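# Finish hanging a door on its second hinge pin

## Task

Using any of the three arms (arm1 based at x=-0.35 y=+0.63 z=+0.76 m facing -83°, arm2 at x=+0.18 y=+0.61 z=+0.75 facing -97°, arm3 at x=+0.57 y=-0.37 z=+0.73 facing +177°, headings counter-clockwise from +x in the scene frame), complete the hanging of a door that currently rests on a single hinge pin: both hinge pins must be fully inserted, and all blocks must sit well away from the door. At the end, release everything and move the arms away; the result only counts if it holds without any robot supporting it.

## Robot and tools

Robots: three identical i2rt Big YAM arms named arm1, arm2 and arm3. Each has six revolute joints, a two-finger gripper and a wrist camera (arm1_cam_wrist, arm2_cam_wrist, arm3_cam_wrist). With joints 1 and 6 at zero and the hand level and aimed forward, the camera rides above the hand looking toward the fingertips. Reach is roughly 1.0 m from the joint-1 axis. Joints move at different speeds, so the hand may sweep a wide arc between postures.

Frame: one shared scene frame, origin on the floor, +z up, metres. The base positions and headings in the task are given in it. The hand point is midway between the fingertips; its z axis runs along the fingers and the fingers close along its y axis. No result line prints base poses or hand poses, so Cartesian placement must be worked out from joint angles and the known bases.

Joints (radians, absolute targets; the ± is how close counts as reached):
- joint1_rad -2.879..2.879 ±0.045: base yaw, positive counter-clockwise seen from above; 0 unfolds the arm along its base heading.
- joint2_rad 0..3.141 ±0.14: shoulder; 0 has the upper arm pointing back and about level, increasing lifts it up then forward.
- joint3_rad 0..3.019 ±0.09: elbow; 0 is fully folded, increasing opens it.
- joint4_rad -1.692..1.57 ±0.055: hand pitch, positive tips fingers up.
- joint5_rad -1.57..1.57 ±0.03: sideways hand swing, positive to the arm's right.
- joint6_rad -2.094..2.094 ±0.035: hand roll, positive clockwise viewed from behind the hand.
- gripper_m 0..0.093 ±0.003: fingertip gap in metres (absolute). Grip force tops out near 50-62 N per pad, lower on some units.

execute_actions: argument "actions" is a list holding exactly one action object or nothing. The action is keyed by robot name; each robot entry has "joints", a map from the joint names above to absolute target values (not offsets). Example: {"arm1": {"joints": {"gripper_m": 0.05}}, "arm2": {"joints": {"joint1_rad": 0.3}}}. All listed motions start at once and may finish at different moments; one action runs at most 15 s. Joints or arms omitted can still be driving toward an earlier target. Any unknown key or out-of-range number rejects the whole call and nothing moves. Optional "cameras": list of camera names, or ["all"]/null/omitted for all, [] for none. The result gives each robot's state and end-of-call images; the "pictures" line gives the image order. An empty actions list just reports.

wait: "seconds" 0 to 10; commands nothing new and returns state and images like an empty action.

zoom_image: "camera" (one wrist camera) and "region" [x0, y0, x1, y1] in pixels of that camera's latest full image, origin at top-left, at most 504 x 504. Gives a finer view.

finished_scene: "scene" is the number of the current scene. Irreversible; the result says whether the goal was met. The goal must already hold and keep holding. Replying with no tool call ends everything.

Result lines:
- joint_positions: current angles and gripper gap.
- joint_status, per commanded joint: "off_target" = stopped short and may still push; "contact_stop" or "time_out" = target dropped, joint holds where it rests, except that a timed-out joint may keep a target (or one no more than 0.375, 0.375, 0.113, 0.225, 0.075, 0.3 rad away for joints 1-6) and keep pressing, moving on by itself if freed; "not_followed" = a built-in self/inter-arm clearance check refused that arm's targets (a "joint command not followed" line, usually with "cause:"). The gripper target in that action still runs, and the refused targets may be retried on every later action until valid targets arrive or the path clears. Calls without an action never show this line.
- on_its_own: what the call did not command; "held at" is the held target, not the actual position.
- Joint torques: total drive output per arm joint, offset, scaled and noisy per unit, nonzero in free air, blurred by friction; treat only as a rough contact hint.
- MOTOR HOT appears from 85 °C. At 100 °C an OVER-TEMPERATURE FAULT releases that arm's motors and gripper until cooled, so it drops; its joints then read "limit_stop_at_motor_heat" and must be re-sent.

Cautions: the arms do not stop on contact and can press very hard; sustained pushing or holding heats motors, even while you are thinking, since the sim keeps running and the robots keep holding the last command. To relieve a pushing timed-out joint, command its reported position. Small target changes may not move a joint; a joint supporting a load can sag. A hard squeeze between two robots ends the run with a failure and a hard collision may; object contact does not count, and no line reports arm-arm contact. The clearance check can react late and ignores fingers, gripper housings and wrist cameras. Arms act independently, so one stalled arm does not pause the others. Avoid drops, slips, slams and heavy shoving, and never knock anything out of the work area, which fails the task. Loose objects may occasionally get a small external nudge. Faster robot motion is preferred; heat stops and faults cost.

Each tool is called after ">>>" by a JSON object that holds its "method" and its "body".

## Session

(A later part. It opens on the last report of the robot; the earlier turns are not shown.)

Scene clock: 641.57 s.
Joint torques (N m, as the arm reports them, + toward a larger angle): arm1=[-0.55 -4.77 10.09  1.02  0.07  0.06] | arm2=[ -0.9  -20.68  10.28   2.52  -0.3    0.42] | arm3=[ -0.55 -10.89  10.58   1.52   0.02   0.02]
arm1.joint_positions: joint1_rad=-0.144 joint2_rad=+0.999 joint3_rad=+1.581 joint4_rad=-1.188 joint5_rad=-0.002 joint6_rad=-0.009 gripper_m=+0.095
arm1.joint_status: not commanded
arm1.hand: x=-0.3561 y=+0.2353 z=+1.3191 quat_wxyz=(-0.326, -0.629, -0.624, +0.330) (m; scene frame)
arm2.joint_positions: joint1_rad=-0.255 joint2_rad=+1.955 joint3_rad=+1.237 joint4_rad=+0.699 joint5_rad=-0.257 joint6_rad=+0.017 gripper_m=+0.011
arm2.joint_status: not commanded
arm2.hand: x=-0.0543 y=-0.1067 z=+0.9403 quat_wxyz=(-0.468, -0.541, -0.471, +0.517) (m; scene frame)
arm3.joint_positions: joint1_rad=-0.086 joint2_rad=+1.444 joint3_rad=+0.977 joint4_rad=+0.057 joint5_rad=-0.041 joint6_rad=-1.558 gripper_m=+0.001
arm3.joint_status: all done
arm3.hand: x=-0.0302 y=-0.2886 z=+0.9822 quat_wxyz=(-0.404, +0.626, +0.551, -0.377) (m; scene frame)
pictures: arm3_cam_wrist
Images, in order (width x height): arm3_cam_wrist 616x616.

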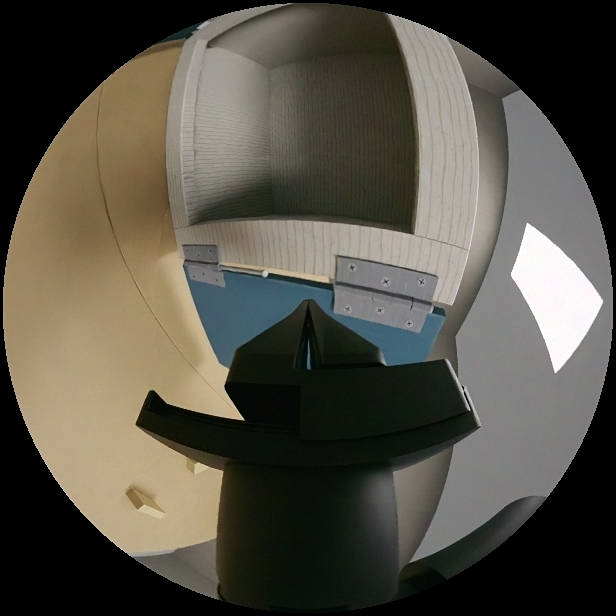

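>>> {"method": "execute_actions", "body": {"actions": [{"arm3":{"joints":{"joint2_rad":1.575,"joint3_rad":1.05,"joint4_rad":0.112}}}], "cameras": ["arm3_cam_wrist"]}}

>>> {"method": "zoom_image", "body": {"camera": "arm3_cam_wrist", "region": [170, 240, 330, 340]}}

Scene clock: 652.30 s.
Joint torques (N m, as the arm reports them, + toward a larger angle): arm1=[-0.64 -4.7  10.13  0.99  0.06  0.05] | arm2=[ -0.77 -20.66  10.25   2.49  -0.29   0.37] | arm3=[ -0.64 -12.93  12.88   2.51   0.01   0.02]
arm1.joint_positions: joint1_rad=-0.144 joint2_rad=+0.999 joint3_rad=+1.581 joint4_rad=-1.188 joint5_rad=-0.002 joint6_rad=-0.009 gripper_m=+0.095
arm1.joint_status: not commanded
arm1.hand: x=-0.3561 y=+0.2353 z=+1.3191 quat_wxyz=(-0.326, -0.629, -0.624, +0.330) (m; scene frame)
arm2.joint_positions: joint1_rad=-0.255 joint2_rad=+1.955 joint3_rad=+1.237 joint4_rad=+0.699 joint5_rad=-0.257 joint6_rad=+0.017 gripper_m=+0.011
arm2.joint_status: not commanded
arm2.hand: x=-0.0543 y=-0.1067 z=+0.9403 quat_wxyz=(-0.468, -0.541, -0.471, +0.517) (m; scene frame)
arm3.joint_positions: joint1_rad=-0.086 joint2_rad=+1.575 joint3_rad=+1.015 joint4_rad=+0.097 joint5_rad=-0.041 joint6_rad=-1.558 gripper_m=+0.001
arm3.joint_status: all done
arm3.hand: x=-0.0574 y=-0.2846 z=+0.9342 quat_wxyz=(-0.387, +0.637, +0.559, -0.363) (m; scene frame)
pictures: arm3_cam_wrist
Images, in order (width x height): arm3_cam_wrist 616x616.

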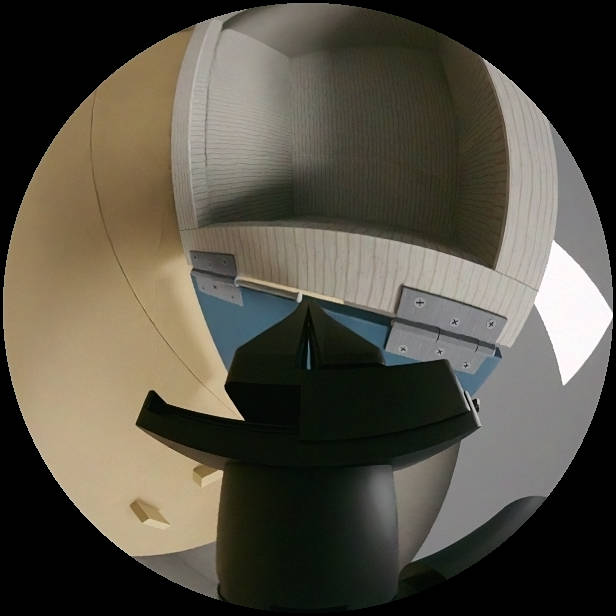

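Region (170, 240, 330, 340) of arm3_cam_wrist's 616x616 image, scaled by 3.150, with more detail than that image has; it fills the top 315 rows of this view, and the rest is white.

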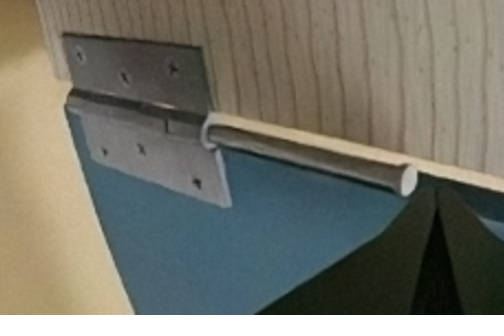

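>>> {"method": "execute_actions", "body": {"actions": [{"arm3":{"joints":{"joint2_rad":1.597,"joint3_rad":1.07}}}], "cameras": ["arm3_cam_wrist"]}}

>>> {"method": "zoom_image", "body": {"camera": "arm3_cam_wrist", "region": [170, 240, 330, 340]}}

Scene clock: 659.33 s.
Joint torques (N m, as the arm reports them, + toward a larger angle): arm1=[-0.55 -4.78 10.08  1.    0.07  0.06] | arm2=[ -0.45 -20.98  10.28   2.41  -0.29   0.4 ] | arm3=[ -0.54 -11.23  13.63   2.51   0.01   0.03]
arm1.joint_positions: joint1_rad=-0.144 joint2_rad=+0.999 joint3_rad=+1.581 joint4_rad=-1.188 joint5_rad=-0.002 joint6_rad=-0.009 gripper_m=+0.095
arm1.joint_status: not commanded
arm1.hand: x=-0.3561 y=+0.2353 z=+1.3191 quat_wxyz=(-0.326, -0.629, -0.624, +0.330) (m; scene frame)
arm2.joint_positions: joint1_rad=-0.255 joint2_rad=+1.955 joint3_rad=+1.237 joint4_rad=+0.699 joint5_rad=-0.257 joint6_rad=+0.017 gripper_m=+0.011
arm2.joint_status: not commanded
arm2.hand: x=-0.0543 y=-0.1067 z=+0.9403 quat_wxyz=(-0.468, -0.541, -0.471, +0.517) (m; scene frame)
arm3.joint_positions: joint1_rad=-0.086 joint2_rad=+1.577 joint3_rad=+1.026 joint4_rad=+0.097 joint5_rad=-0.041 joint6_rad=-1.558 gripper_m=+0.001
arm3.joint_status: all done
arm3.hand: x=-0.0609 y=-0.2841 z=+0.9391 quat_wxyz=(-0.390, +0.635, +0.558, -0.365) (m; scene frame)
pictures: arm3_cam_wrist
Images, in order (width x height): arm3_cam_wrist 616x616.

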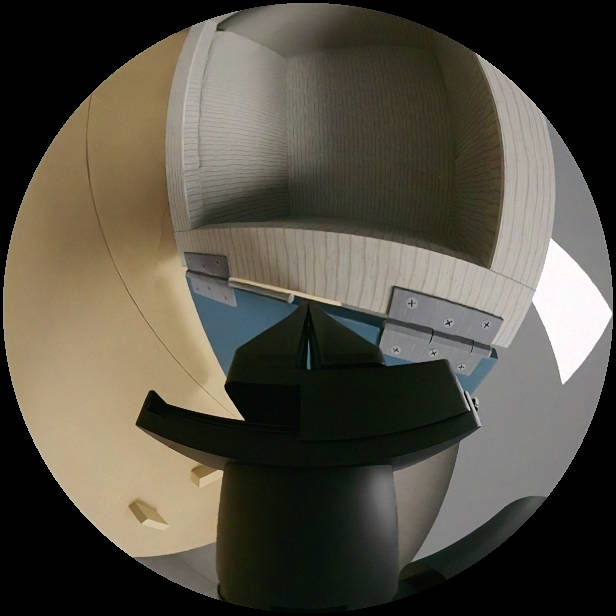

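Region (170, 240, 330, 340) of arm3_cam_wrist's 616x616 image, scaled by 3.150, with more detail than that image has; it fills the top 315 rows of this view, and the rest is white.

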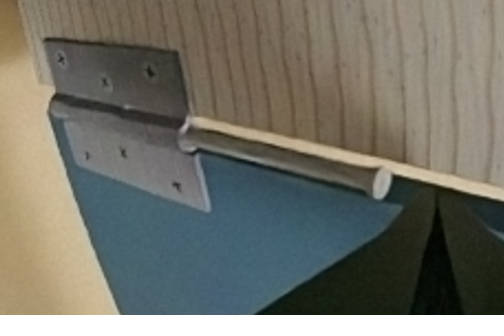

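>>> {"method": "execute_actions", "body": {"actions": [{"arm3":{"joints":{"joint2_rad":1.655,"joint3_rad":0.998,"joint4_rad":0.21}}}], "cameras": ["arm3_cam_wrist"]}}

>>> {"method": "zoom_image", "body": {"camera": "arm3_cam_wrist", "region": [170, 240, 330, 340]}}

Scene clock: 666.93 s.
Joint torques (N m, as the arm reports them, + toward a larger angle): arm1=[-0.65 -4.91 10.12  1.01  0.06  0.05] | arm2=[ -0.19 -20.59  10.24   2.51  -0.29   0.39] | arm3=[ -0.61 -11.26   9.22   2.56   0.02   0.03]
arm1.joint_positions: joint1_rad=-0.144 joint2_rad=+0.999 joint3_rad=+1.581 joint4_rad=-1.188 joint5_rad=-0.002 joint6_rad=-0.009 gripper_m=+0.095
arm1.joint_status: not commanded
arm1.hand: x=-0.3561 y=+0.2353 z=+1.3191 quat_wxyz=(-0.326, -0.629, -0.624, +0.330) (m; scene frame)
arm2.joint_positions: joint1_rad=-0.255 joint2_rad=+1.955 joint3_rad=+1.237 joint4_rad=+0.700 joint5_rad=-0.257 joint6_rad=+0.017 gripper_m=+0.011
arm2.joint_status: not commanded
arm2.hand: x=-0.0544 y=-0.1068 z=+0.9406 quat_wxyz=(-0.468, -0.541, -0.471, +0.517) (m; scene frame)
arm3.joint_positions: joint1_rad=-0.086 joint2_rad=+1.629 joint3_rad=+1.002 joint4_rad=+0.195 joint5_rad=-0.041 joint6_rad=-1.559 gripper_m=+0.001
arm3.joint_status: all done
arm3.hand: x=-0.0668 y=-0.2833 z=+0.9157 quat_wxyz=(-0.397, +0.630, +0.554, -0.371) (m; scene frame)
pictures: arm3_cam_wrist
Images, in order (width x height): arm3_cam_wrist 616x616.

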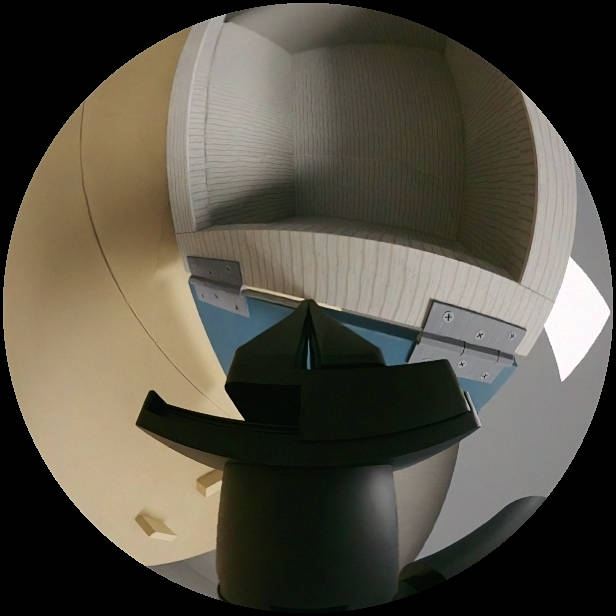

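Region (170, 240, 330, 340) of arm3_cam_wrist's 616x616 image, scaled by 3.150, with more detail than that image has; it fills the top 315 rows of this view, and the rest is white.

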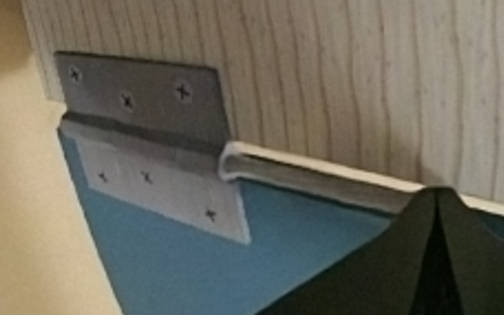

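>>> {"method": "execute_actions", "body": {"actions": [{"arm3":{"joints":{"joint2_rad":1.70,"joint3_rad":0.96,"joint4_rad":0.278}}}], "cameras": ["arm3_cam_wrist"]}}

>>> {"method": "zoom_image", "body": {"camera": "arm3_cam_wrist", "region": [170, 240, 330, 340]}}

Scene clock: 675.27 s.
Joint torques (N m, as the arm reports them, + toward a larger angle): arm1=[-0.6  -4.62 10.12  1.01  0.07  0.05] | arm2=[ -0.63 -20.83  10.22   2.45  -0.29   0.38] | arm3=[ -0.66 -12.1    8.46   2.44  -0.01   0.03]
arm1.joint_positions: joint1_rad=-0.144 joint2_rad=+0.999 joint3_rad=+1.581 joint4_rad=-1.188 joint5_rad=-0.002 joint6_rad=-0.009 gripper_m=+0.095
arm1.joint_status: not commanded
arm1.hand: x=-0.3561 y=+0.2353 z=+1.3191 quat_wxyz=(-0.326, -0.629, -0.624, +0.330) (m; scene frame)
arm2.joint_positions: joint1_rad=-0.255 joint2_rad=+1.955 joint3_rad=+1.237 joint4_rad=+0.700 joint5_rad=-0.257 joint6_rad=+0.018 gripper_m=+0.011
arm2.joint_status: not commanded
arm2.hand: x=-0.0544 y=-0.1068 z=+0.9406 quat_wxyz=(-0.468, -0.541, -0.470, +0.517) (m; scene frame)
arm3.joint_positions: joint1_rad=-0.086 joint2_rad=+1.682 joint3_rad=+0.967 joint4_rad=+0.265 joint5_rad=-0.041 joint6_rad=-1.559 gripper_m=+0.001
arm3.joint_status: all done
arm3.hand: x=-0.0640 y=-0.2837 z=+0.8799 quat_wxyz=(-0.392, +0.634, +0.557, -0.366) (m; scene frame)
pictures: arm3_cam_wrist
Images, in order (width x height): arm3_cam_wrist 616x616.

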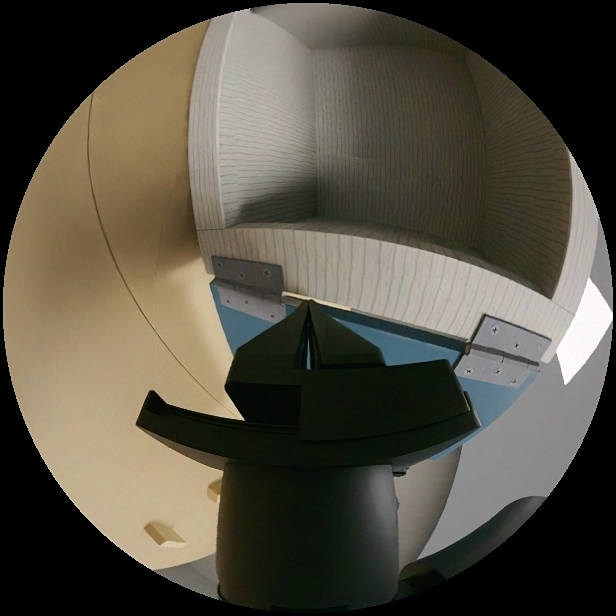

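Region (170, 240, 330, 340) of arm3_cam_wrist's 616x616 image, scaled by 3.150, with more detail than that image has; it fills the top 315 rows of this view, and the rest is white.

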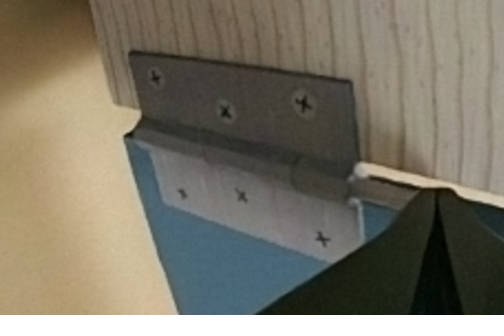

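>>> {"method": "execute_actions", "body": {"actions": [{"arm3":{"joints":{"joint2_rad":1.752,"joint3_rad":0.938,"joint4_rad":0.353}}}], "cameras": ["arm3_cam_wrist"]}}

>>> {"method": "zoom_image", "body": {"camera": "arm3_cam_wrist", "region": [200, 240, 340, 340]}}

Scene clock: 681.10 s.
Joint torques (N m, as the arm reports them, + toward a larger angle): arm1=[-0.59 -4.69 10.09  1.03  0.07  0.05] | arm2=[ -0.36 -20.67  10.11   2.42  -0.28   0.39] | arm3=[ -0.7  -11.07   8.58   2.49  -0.01   0.03]
arm1.joint_positions: joint1_rad=-0.144 joint2_rad=+0.999 joint3_rad=+1.581 joint4_rad=-1.188 joint5_rad=-0.002 joint6_rad=-0.009 gripper_m=+0.095
arm1.joint_status: not commanded
arm1.hand: x=-0.3561 y=+0.2353 z=+1.3191 quat_wxyz=(-0.326, -0.629, -0.624, +0.330) (m; scene frame)
arm2.joint_positions: joint1_rad=-0.255 joint2_rad=+1.955 joint3_rad=+1.237 joint4_rad=+0.700 joint5_rad=-0.257 joint6_rad=+0.018 gripper_m=+0.011
arm2.joint_status: not commanded
arm2.hand: x=-0.0544 y=-0.1068 z=+0.9406 quat_wxyz=(-0.468, -0.541, -0.470, +0.517) (m; scene frame)
arm3.joint_positions: joint1_rad=-0.086 joint2_rad=+1.719 joint3_rad=+0.938 joint4_rad=+0.339 joint5_rad=-0.041 joint6_rad=-1.559 gripper_m=+0.001
arm3.joint_status: all done
arm3.hand: x=-0.0617 y=-0.2841 z=+0.8586 quat_wxyz=(-0.394, +0.633, +0.556, -0.368) (m; scene frame)
pictures: arm3_cam_wrist
Images, in order (width x height): arm3_cam_wrist 616x616.

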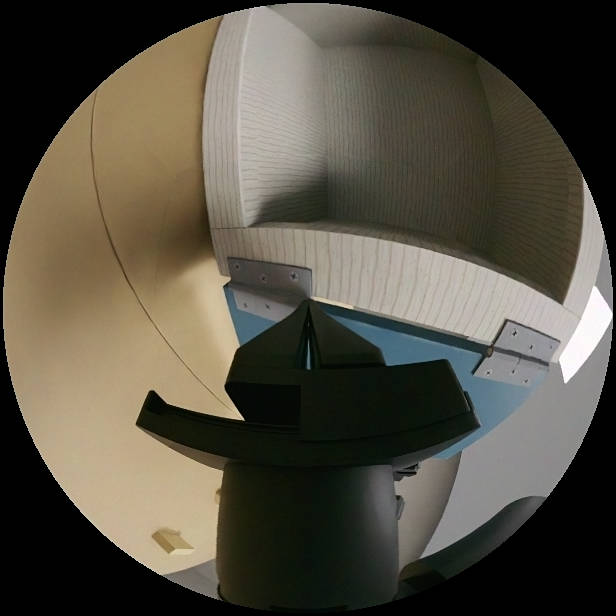

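Region (200, 240, 340, 340) of arm3_cam_wrist's 616x616 image, scaled by 3.600, with more detail than that image has; it fills the top 360 rows of this view, and the rest is white.

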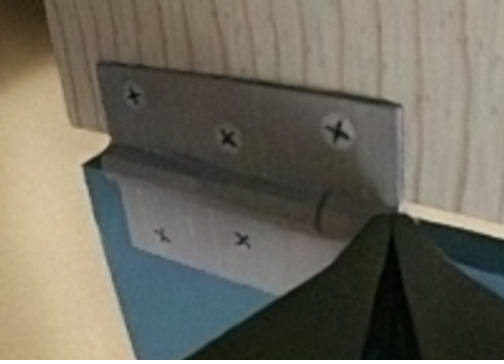

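>>> {"method": "execute_actions", "body": {"actions": [{"arm3":{"joints":{"joint2_rad":1.785}},"arm2":{"joints":{"gripper_m":0.07,"joint6_rad":0.02}}}], "cameras": []}}

>>> {"method": "execute_actions", "body": {"actions": [{"arm3":{"joints":{"joint2_rad":1.6,"joint3_rad":0.86}},"arm2":{"joints":{"joint2_rad":1.75,"joint3_rad":0.93,"joint4_rad":0.83}}}], "cameras": ["arm3_cam_wrist"]}}

Scene clock: 687.87 s.
Joint torques (N m, as the arm reports them, + toward a larger angle): arm1=[-0.57 -4.67 10.08  0.99  0.07  0.05] | arm2=[ -0.76 -20.64  10.2    2.45  -0.05   0.02] | arm3=[-0.62 -8.86  8.67  2.26  0.01  0.04]
arm1.joint_positions: joint1_rad=-0.144 joint2_rad=+0.999 joint3_rad=+1.581 joint4_rad=-1.188 joint5_rad=-0.002 joint6_rad=-0.009 gripper_m=+0.095
arm1.joint_status: not commanded
arm1.hand: x=-0.3561 y=+0.2353 z=+1.3191 quat_wxyz=(-0.326, -0.629, -0.624, +0.330) (m; scene frame)
arm2.joint_positions: joint1_rad=-0.255 joint2_rad=+1.955 joint3_rad=+1.237 joint4_rad=+0.700 joint5_rad=-0.263 joint6_rad=+0.018 gripper_m=+0.070
arm2.joint_status: all done
arm2.hand: x=-0.0534 y=-0.1070 z=+0.9406 quat_wxyz=(-0.470, -0.539, -0.472, +0.515) (m; scene frame)
arm3.joint_positions: joint1_rad=-0.086 joint2_rad=+1.722 joint3_rad=+0.937 joint4_rad=+0.345 joint5_rad=-0.041 joint6_rad=-1.559 gripper_m=+0.001
arm3.joint_status: all done
arm3.hand: x=-0.0619 y=-0.2841 z=+0.8578 quat_wxyz=(-0.395, +0.632, +0.556, -0.369) (m; scene frame)
pictures: none
No camera images: the call's "cameras" was empty. Leave "cameras" out to get every camera's image.

Scene clock: 688.93 s.
Joint torques (N m, as the arm reports them, + toward a larger angle): arm1=[-0.53 -4.8  10.09  1.    0.07  0.05] | arm2=[ -0.48 -15.9    7.     2.94  -0.05   0.  ] | arm3=[ -0.69 -10.82  10.16   2.11   0.02   0.04]
arm1.joint_positions: joint1_rad=-0.144 joint2_rad=+0.999 joint3_rad=+1.581 joint4_rad=-1.188 joint5_rad=-0.002 joint6_rad=-0.009 gripper_m=+0.095
arm1.joint_status: not commanded
arm1.hand: x=-0.3561 y=+0.2353 z=+1.3191 quat_wxyz=(-0.326, -0.629, -0.624, +0.330) (m; scene frame)
arm2.joint_positions: joint1_rad=-0.255 joint2_rad=+1.729 joint3_rad=+0.939 joint4_rad=+0.815 joint5_rad=-0.263 joint6_rad=+0.018 gripper_m=+0.070
arm2.joint_status: all done
arm2.hand: x=-0.0178 y=-0.0169 z=+0.9691 quat_wxyz=(-0.477, -0.526, -0.465, +0.529) (m; scene frame)
arm3.joint_positions: joint1_rad=-0.086 joint2_rad=+1.585 joint3_rad=+0.845 joint4_rad=+0.349 joint5_rad=-0.041 joint6_rad=-1.559 gripper_m=+0.001
arm3.joint_status: all done
arm3.hand: x=-0.0278 y=-0.2890 z=+0.8945 quat_wxyz=(-0.410, +0.621, +0.547, -0.382) (m; scene frame)
pictures: arm3_cam_wrist
Images, in order (width x height): arm3_cam_wrist 616x616.

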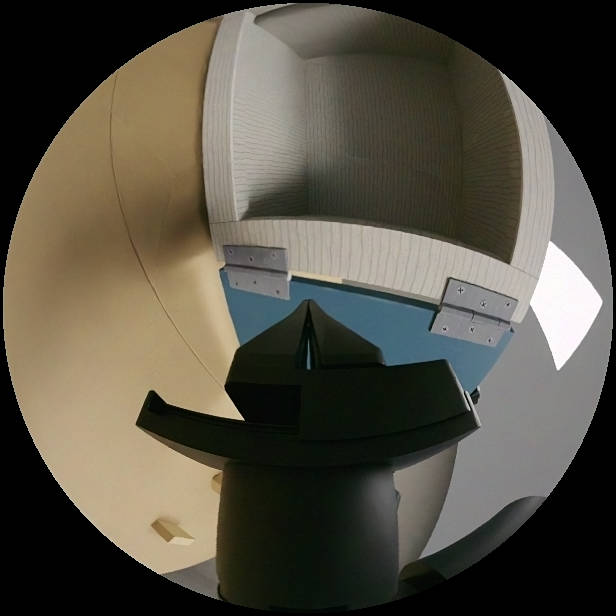

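>>> {"method": "zoom_image", "body": {"camera": "arm3_cam_wrist", "region": [260, 250, 310, 300]}}

>>> {"method": "zoom_image", "body": {"camera": "arm3_cam_wrist", "region": [470, 290, 530, 350]}}

Region (260, 250, 310, 300) of arm3_cam_wrist's 616x616 image, scaled by 10.080, with more detail than that image has.

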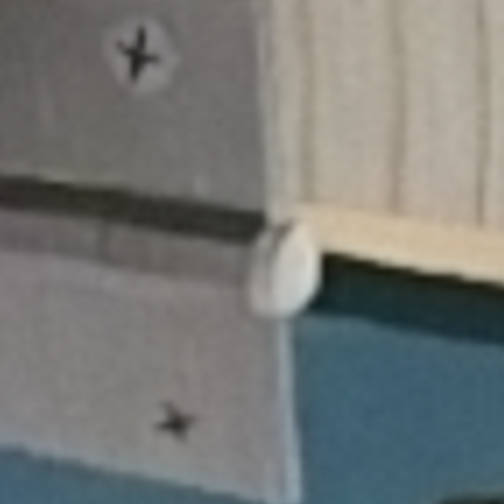

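Region (470, 290, 530, 350) of arm3_cam_wrist's 616x616 image, scaled by 8.400, with more detail than that image has.

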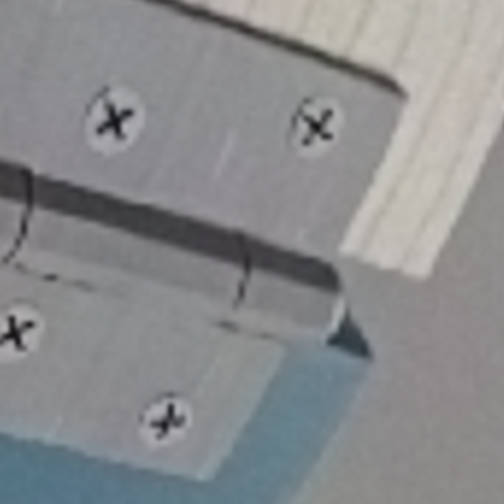

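Both pins are seated. Next I'll move the arms clear.

>>> {"method": "execute_actions", "body": {"actions": [{"arm3":{"joints":{"joint2_rad":1.0,"joint3_rad":0.8}},"arm2":{"joints":{"joint2_rad":1.1,"joint3_rad":0.8}}}]}}

Scene clock: 698.90 s.
Joint torques (N m, as the arm reports them, + toward a larger angle): arm1=[-0.54 -4.71 10.09  1.01  0.06  0.05] | arm2=[-0.29 -6.55  9.67  2.3   0.06  0.05] | arm3=[-0.57 -4.79 12.22  2.14  0.09  0.04]
arm1.joint_positions: joint1_rad=-0.144 joint2_rad=+0.999 joint3_rad=+1.581 joint4_rad=-1.188 joint5_rad=-0.002 joint6_rad=-0.009 gripper_m=+0.095
arm1.joint_status: not commanded
arm1.hand: x=-0.3561 y=+0.2353 z=+1.3191 quat_wxyz=(-0.326, -0.629, -0.624, +0.330) (m; scene frame)
arm2.joint_positions: joint1_rad=-0.255 joint2_rad=+1.084 joint3_rad=+0.795 joint4_rad=+0.822 joint5_rad=-0.263 joint6_rad=+0.018 gripper_m=+0.070
arm2.joint_status: all done
arm2.hand: x=+0.0484 y=+0.1474 z=+1.2527 quat_wxyz=(-0.542, -0.348, -0.371, +0.669) (m; scene frame)
arm3.joint_positions: joint1_rad=-0.086 joint2_rad=+0.989 joint3_rad=+0.787 joint4_rad=+0.349 joint5_rad=-0.041 joint6_rad=-1.559 gripper_m=+0.001
arm3.joint_status: all done
arm3.hand: x=+0.0904 y=-0.3063 z=+1.1799 quat_wxyz=(-0.563, +0.483, +0.434, -0.511) (m; scene frame)
pictures: arm1_cam_wrist, arm2_cam_wrist, arm3_cam_wrist
Images, in order (width x height): arm1_cam_wrist 616x616, arm2_cam_wrist 616x616, arm3_cam_wrist 616x616.

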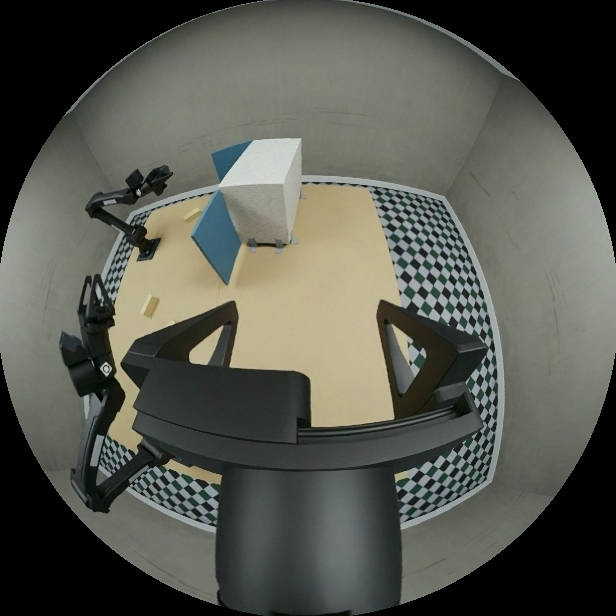

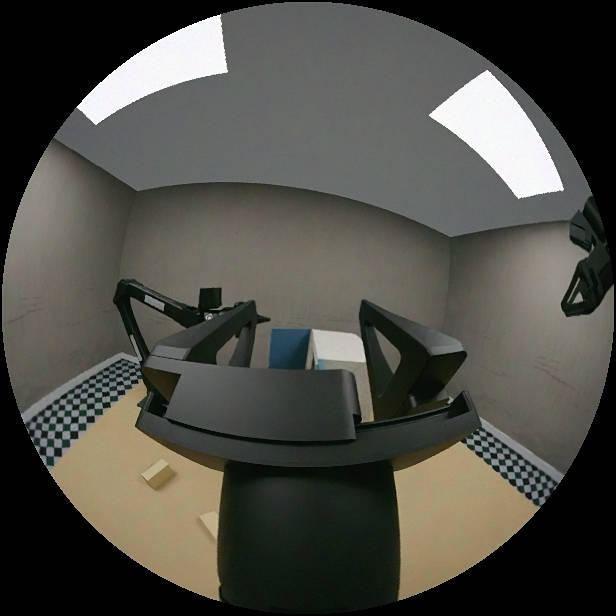

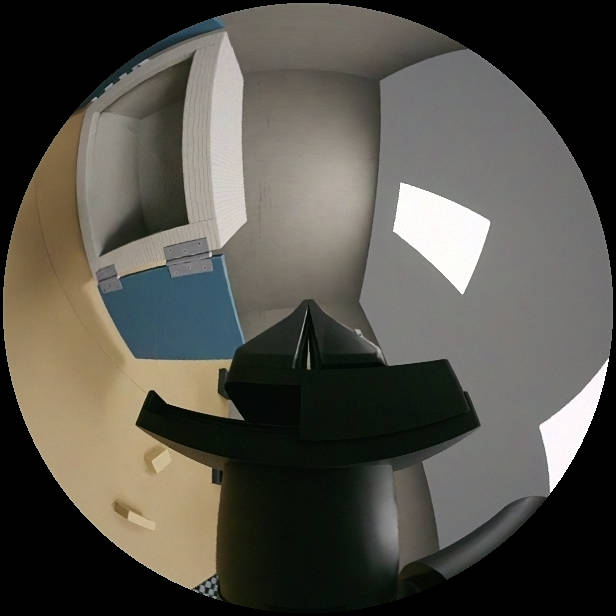

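>>> {"method": "finished_scene", "body": {"scene": 1}}

The scene is finished: the task was done.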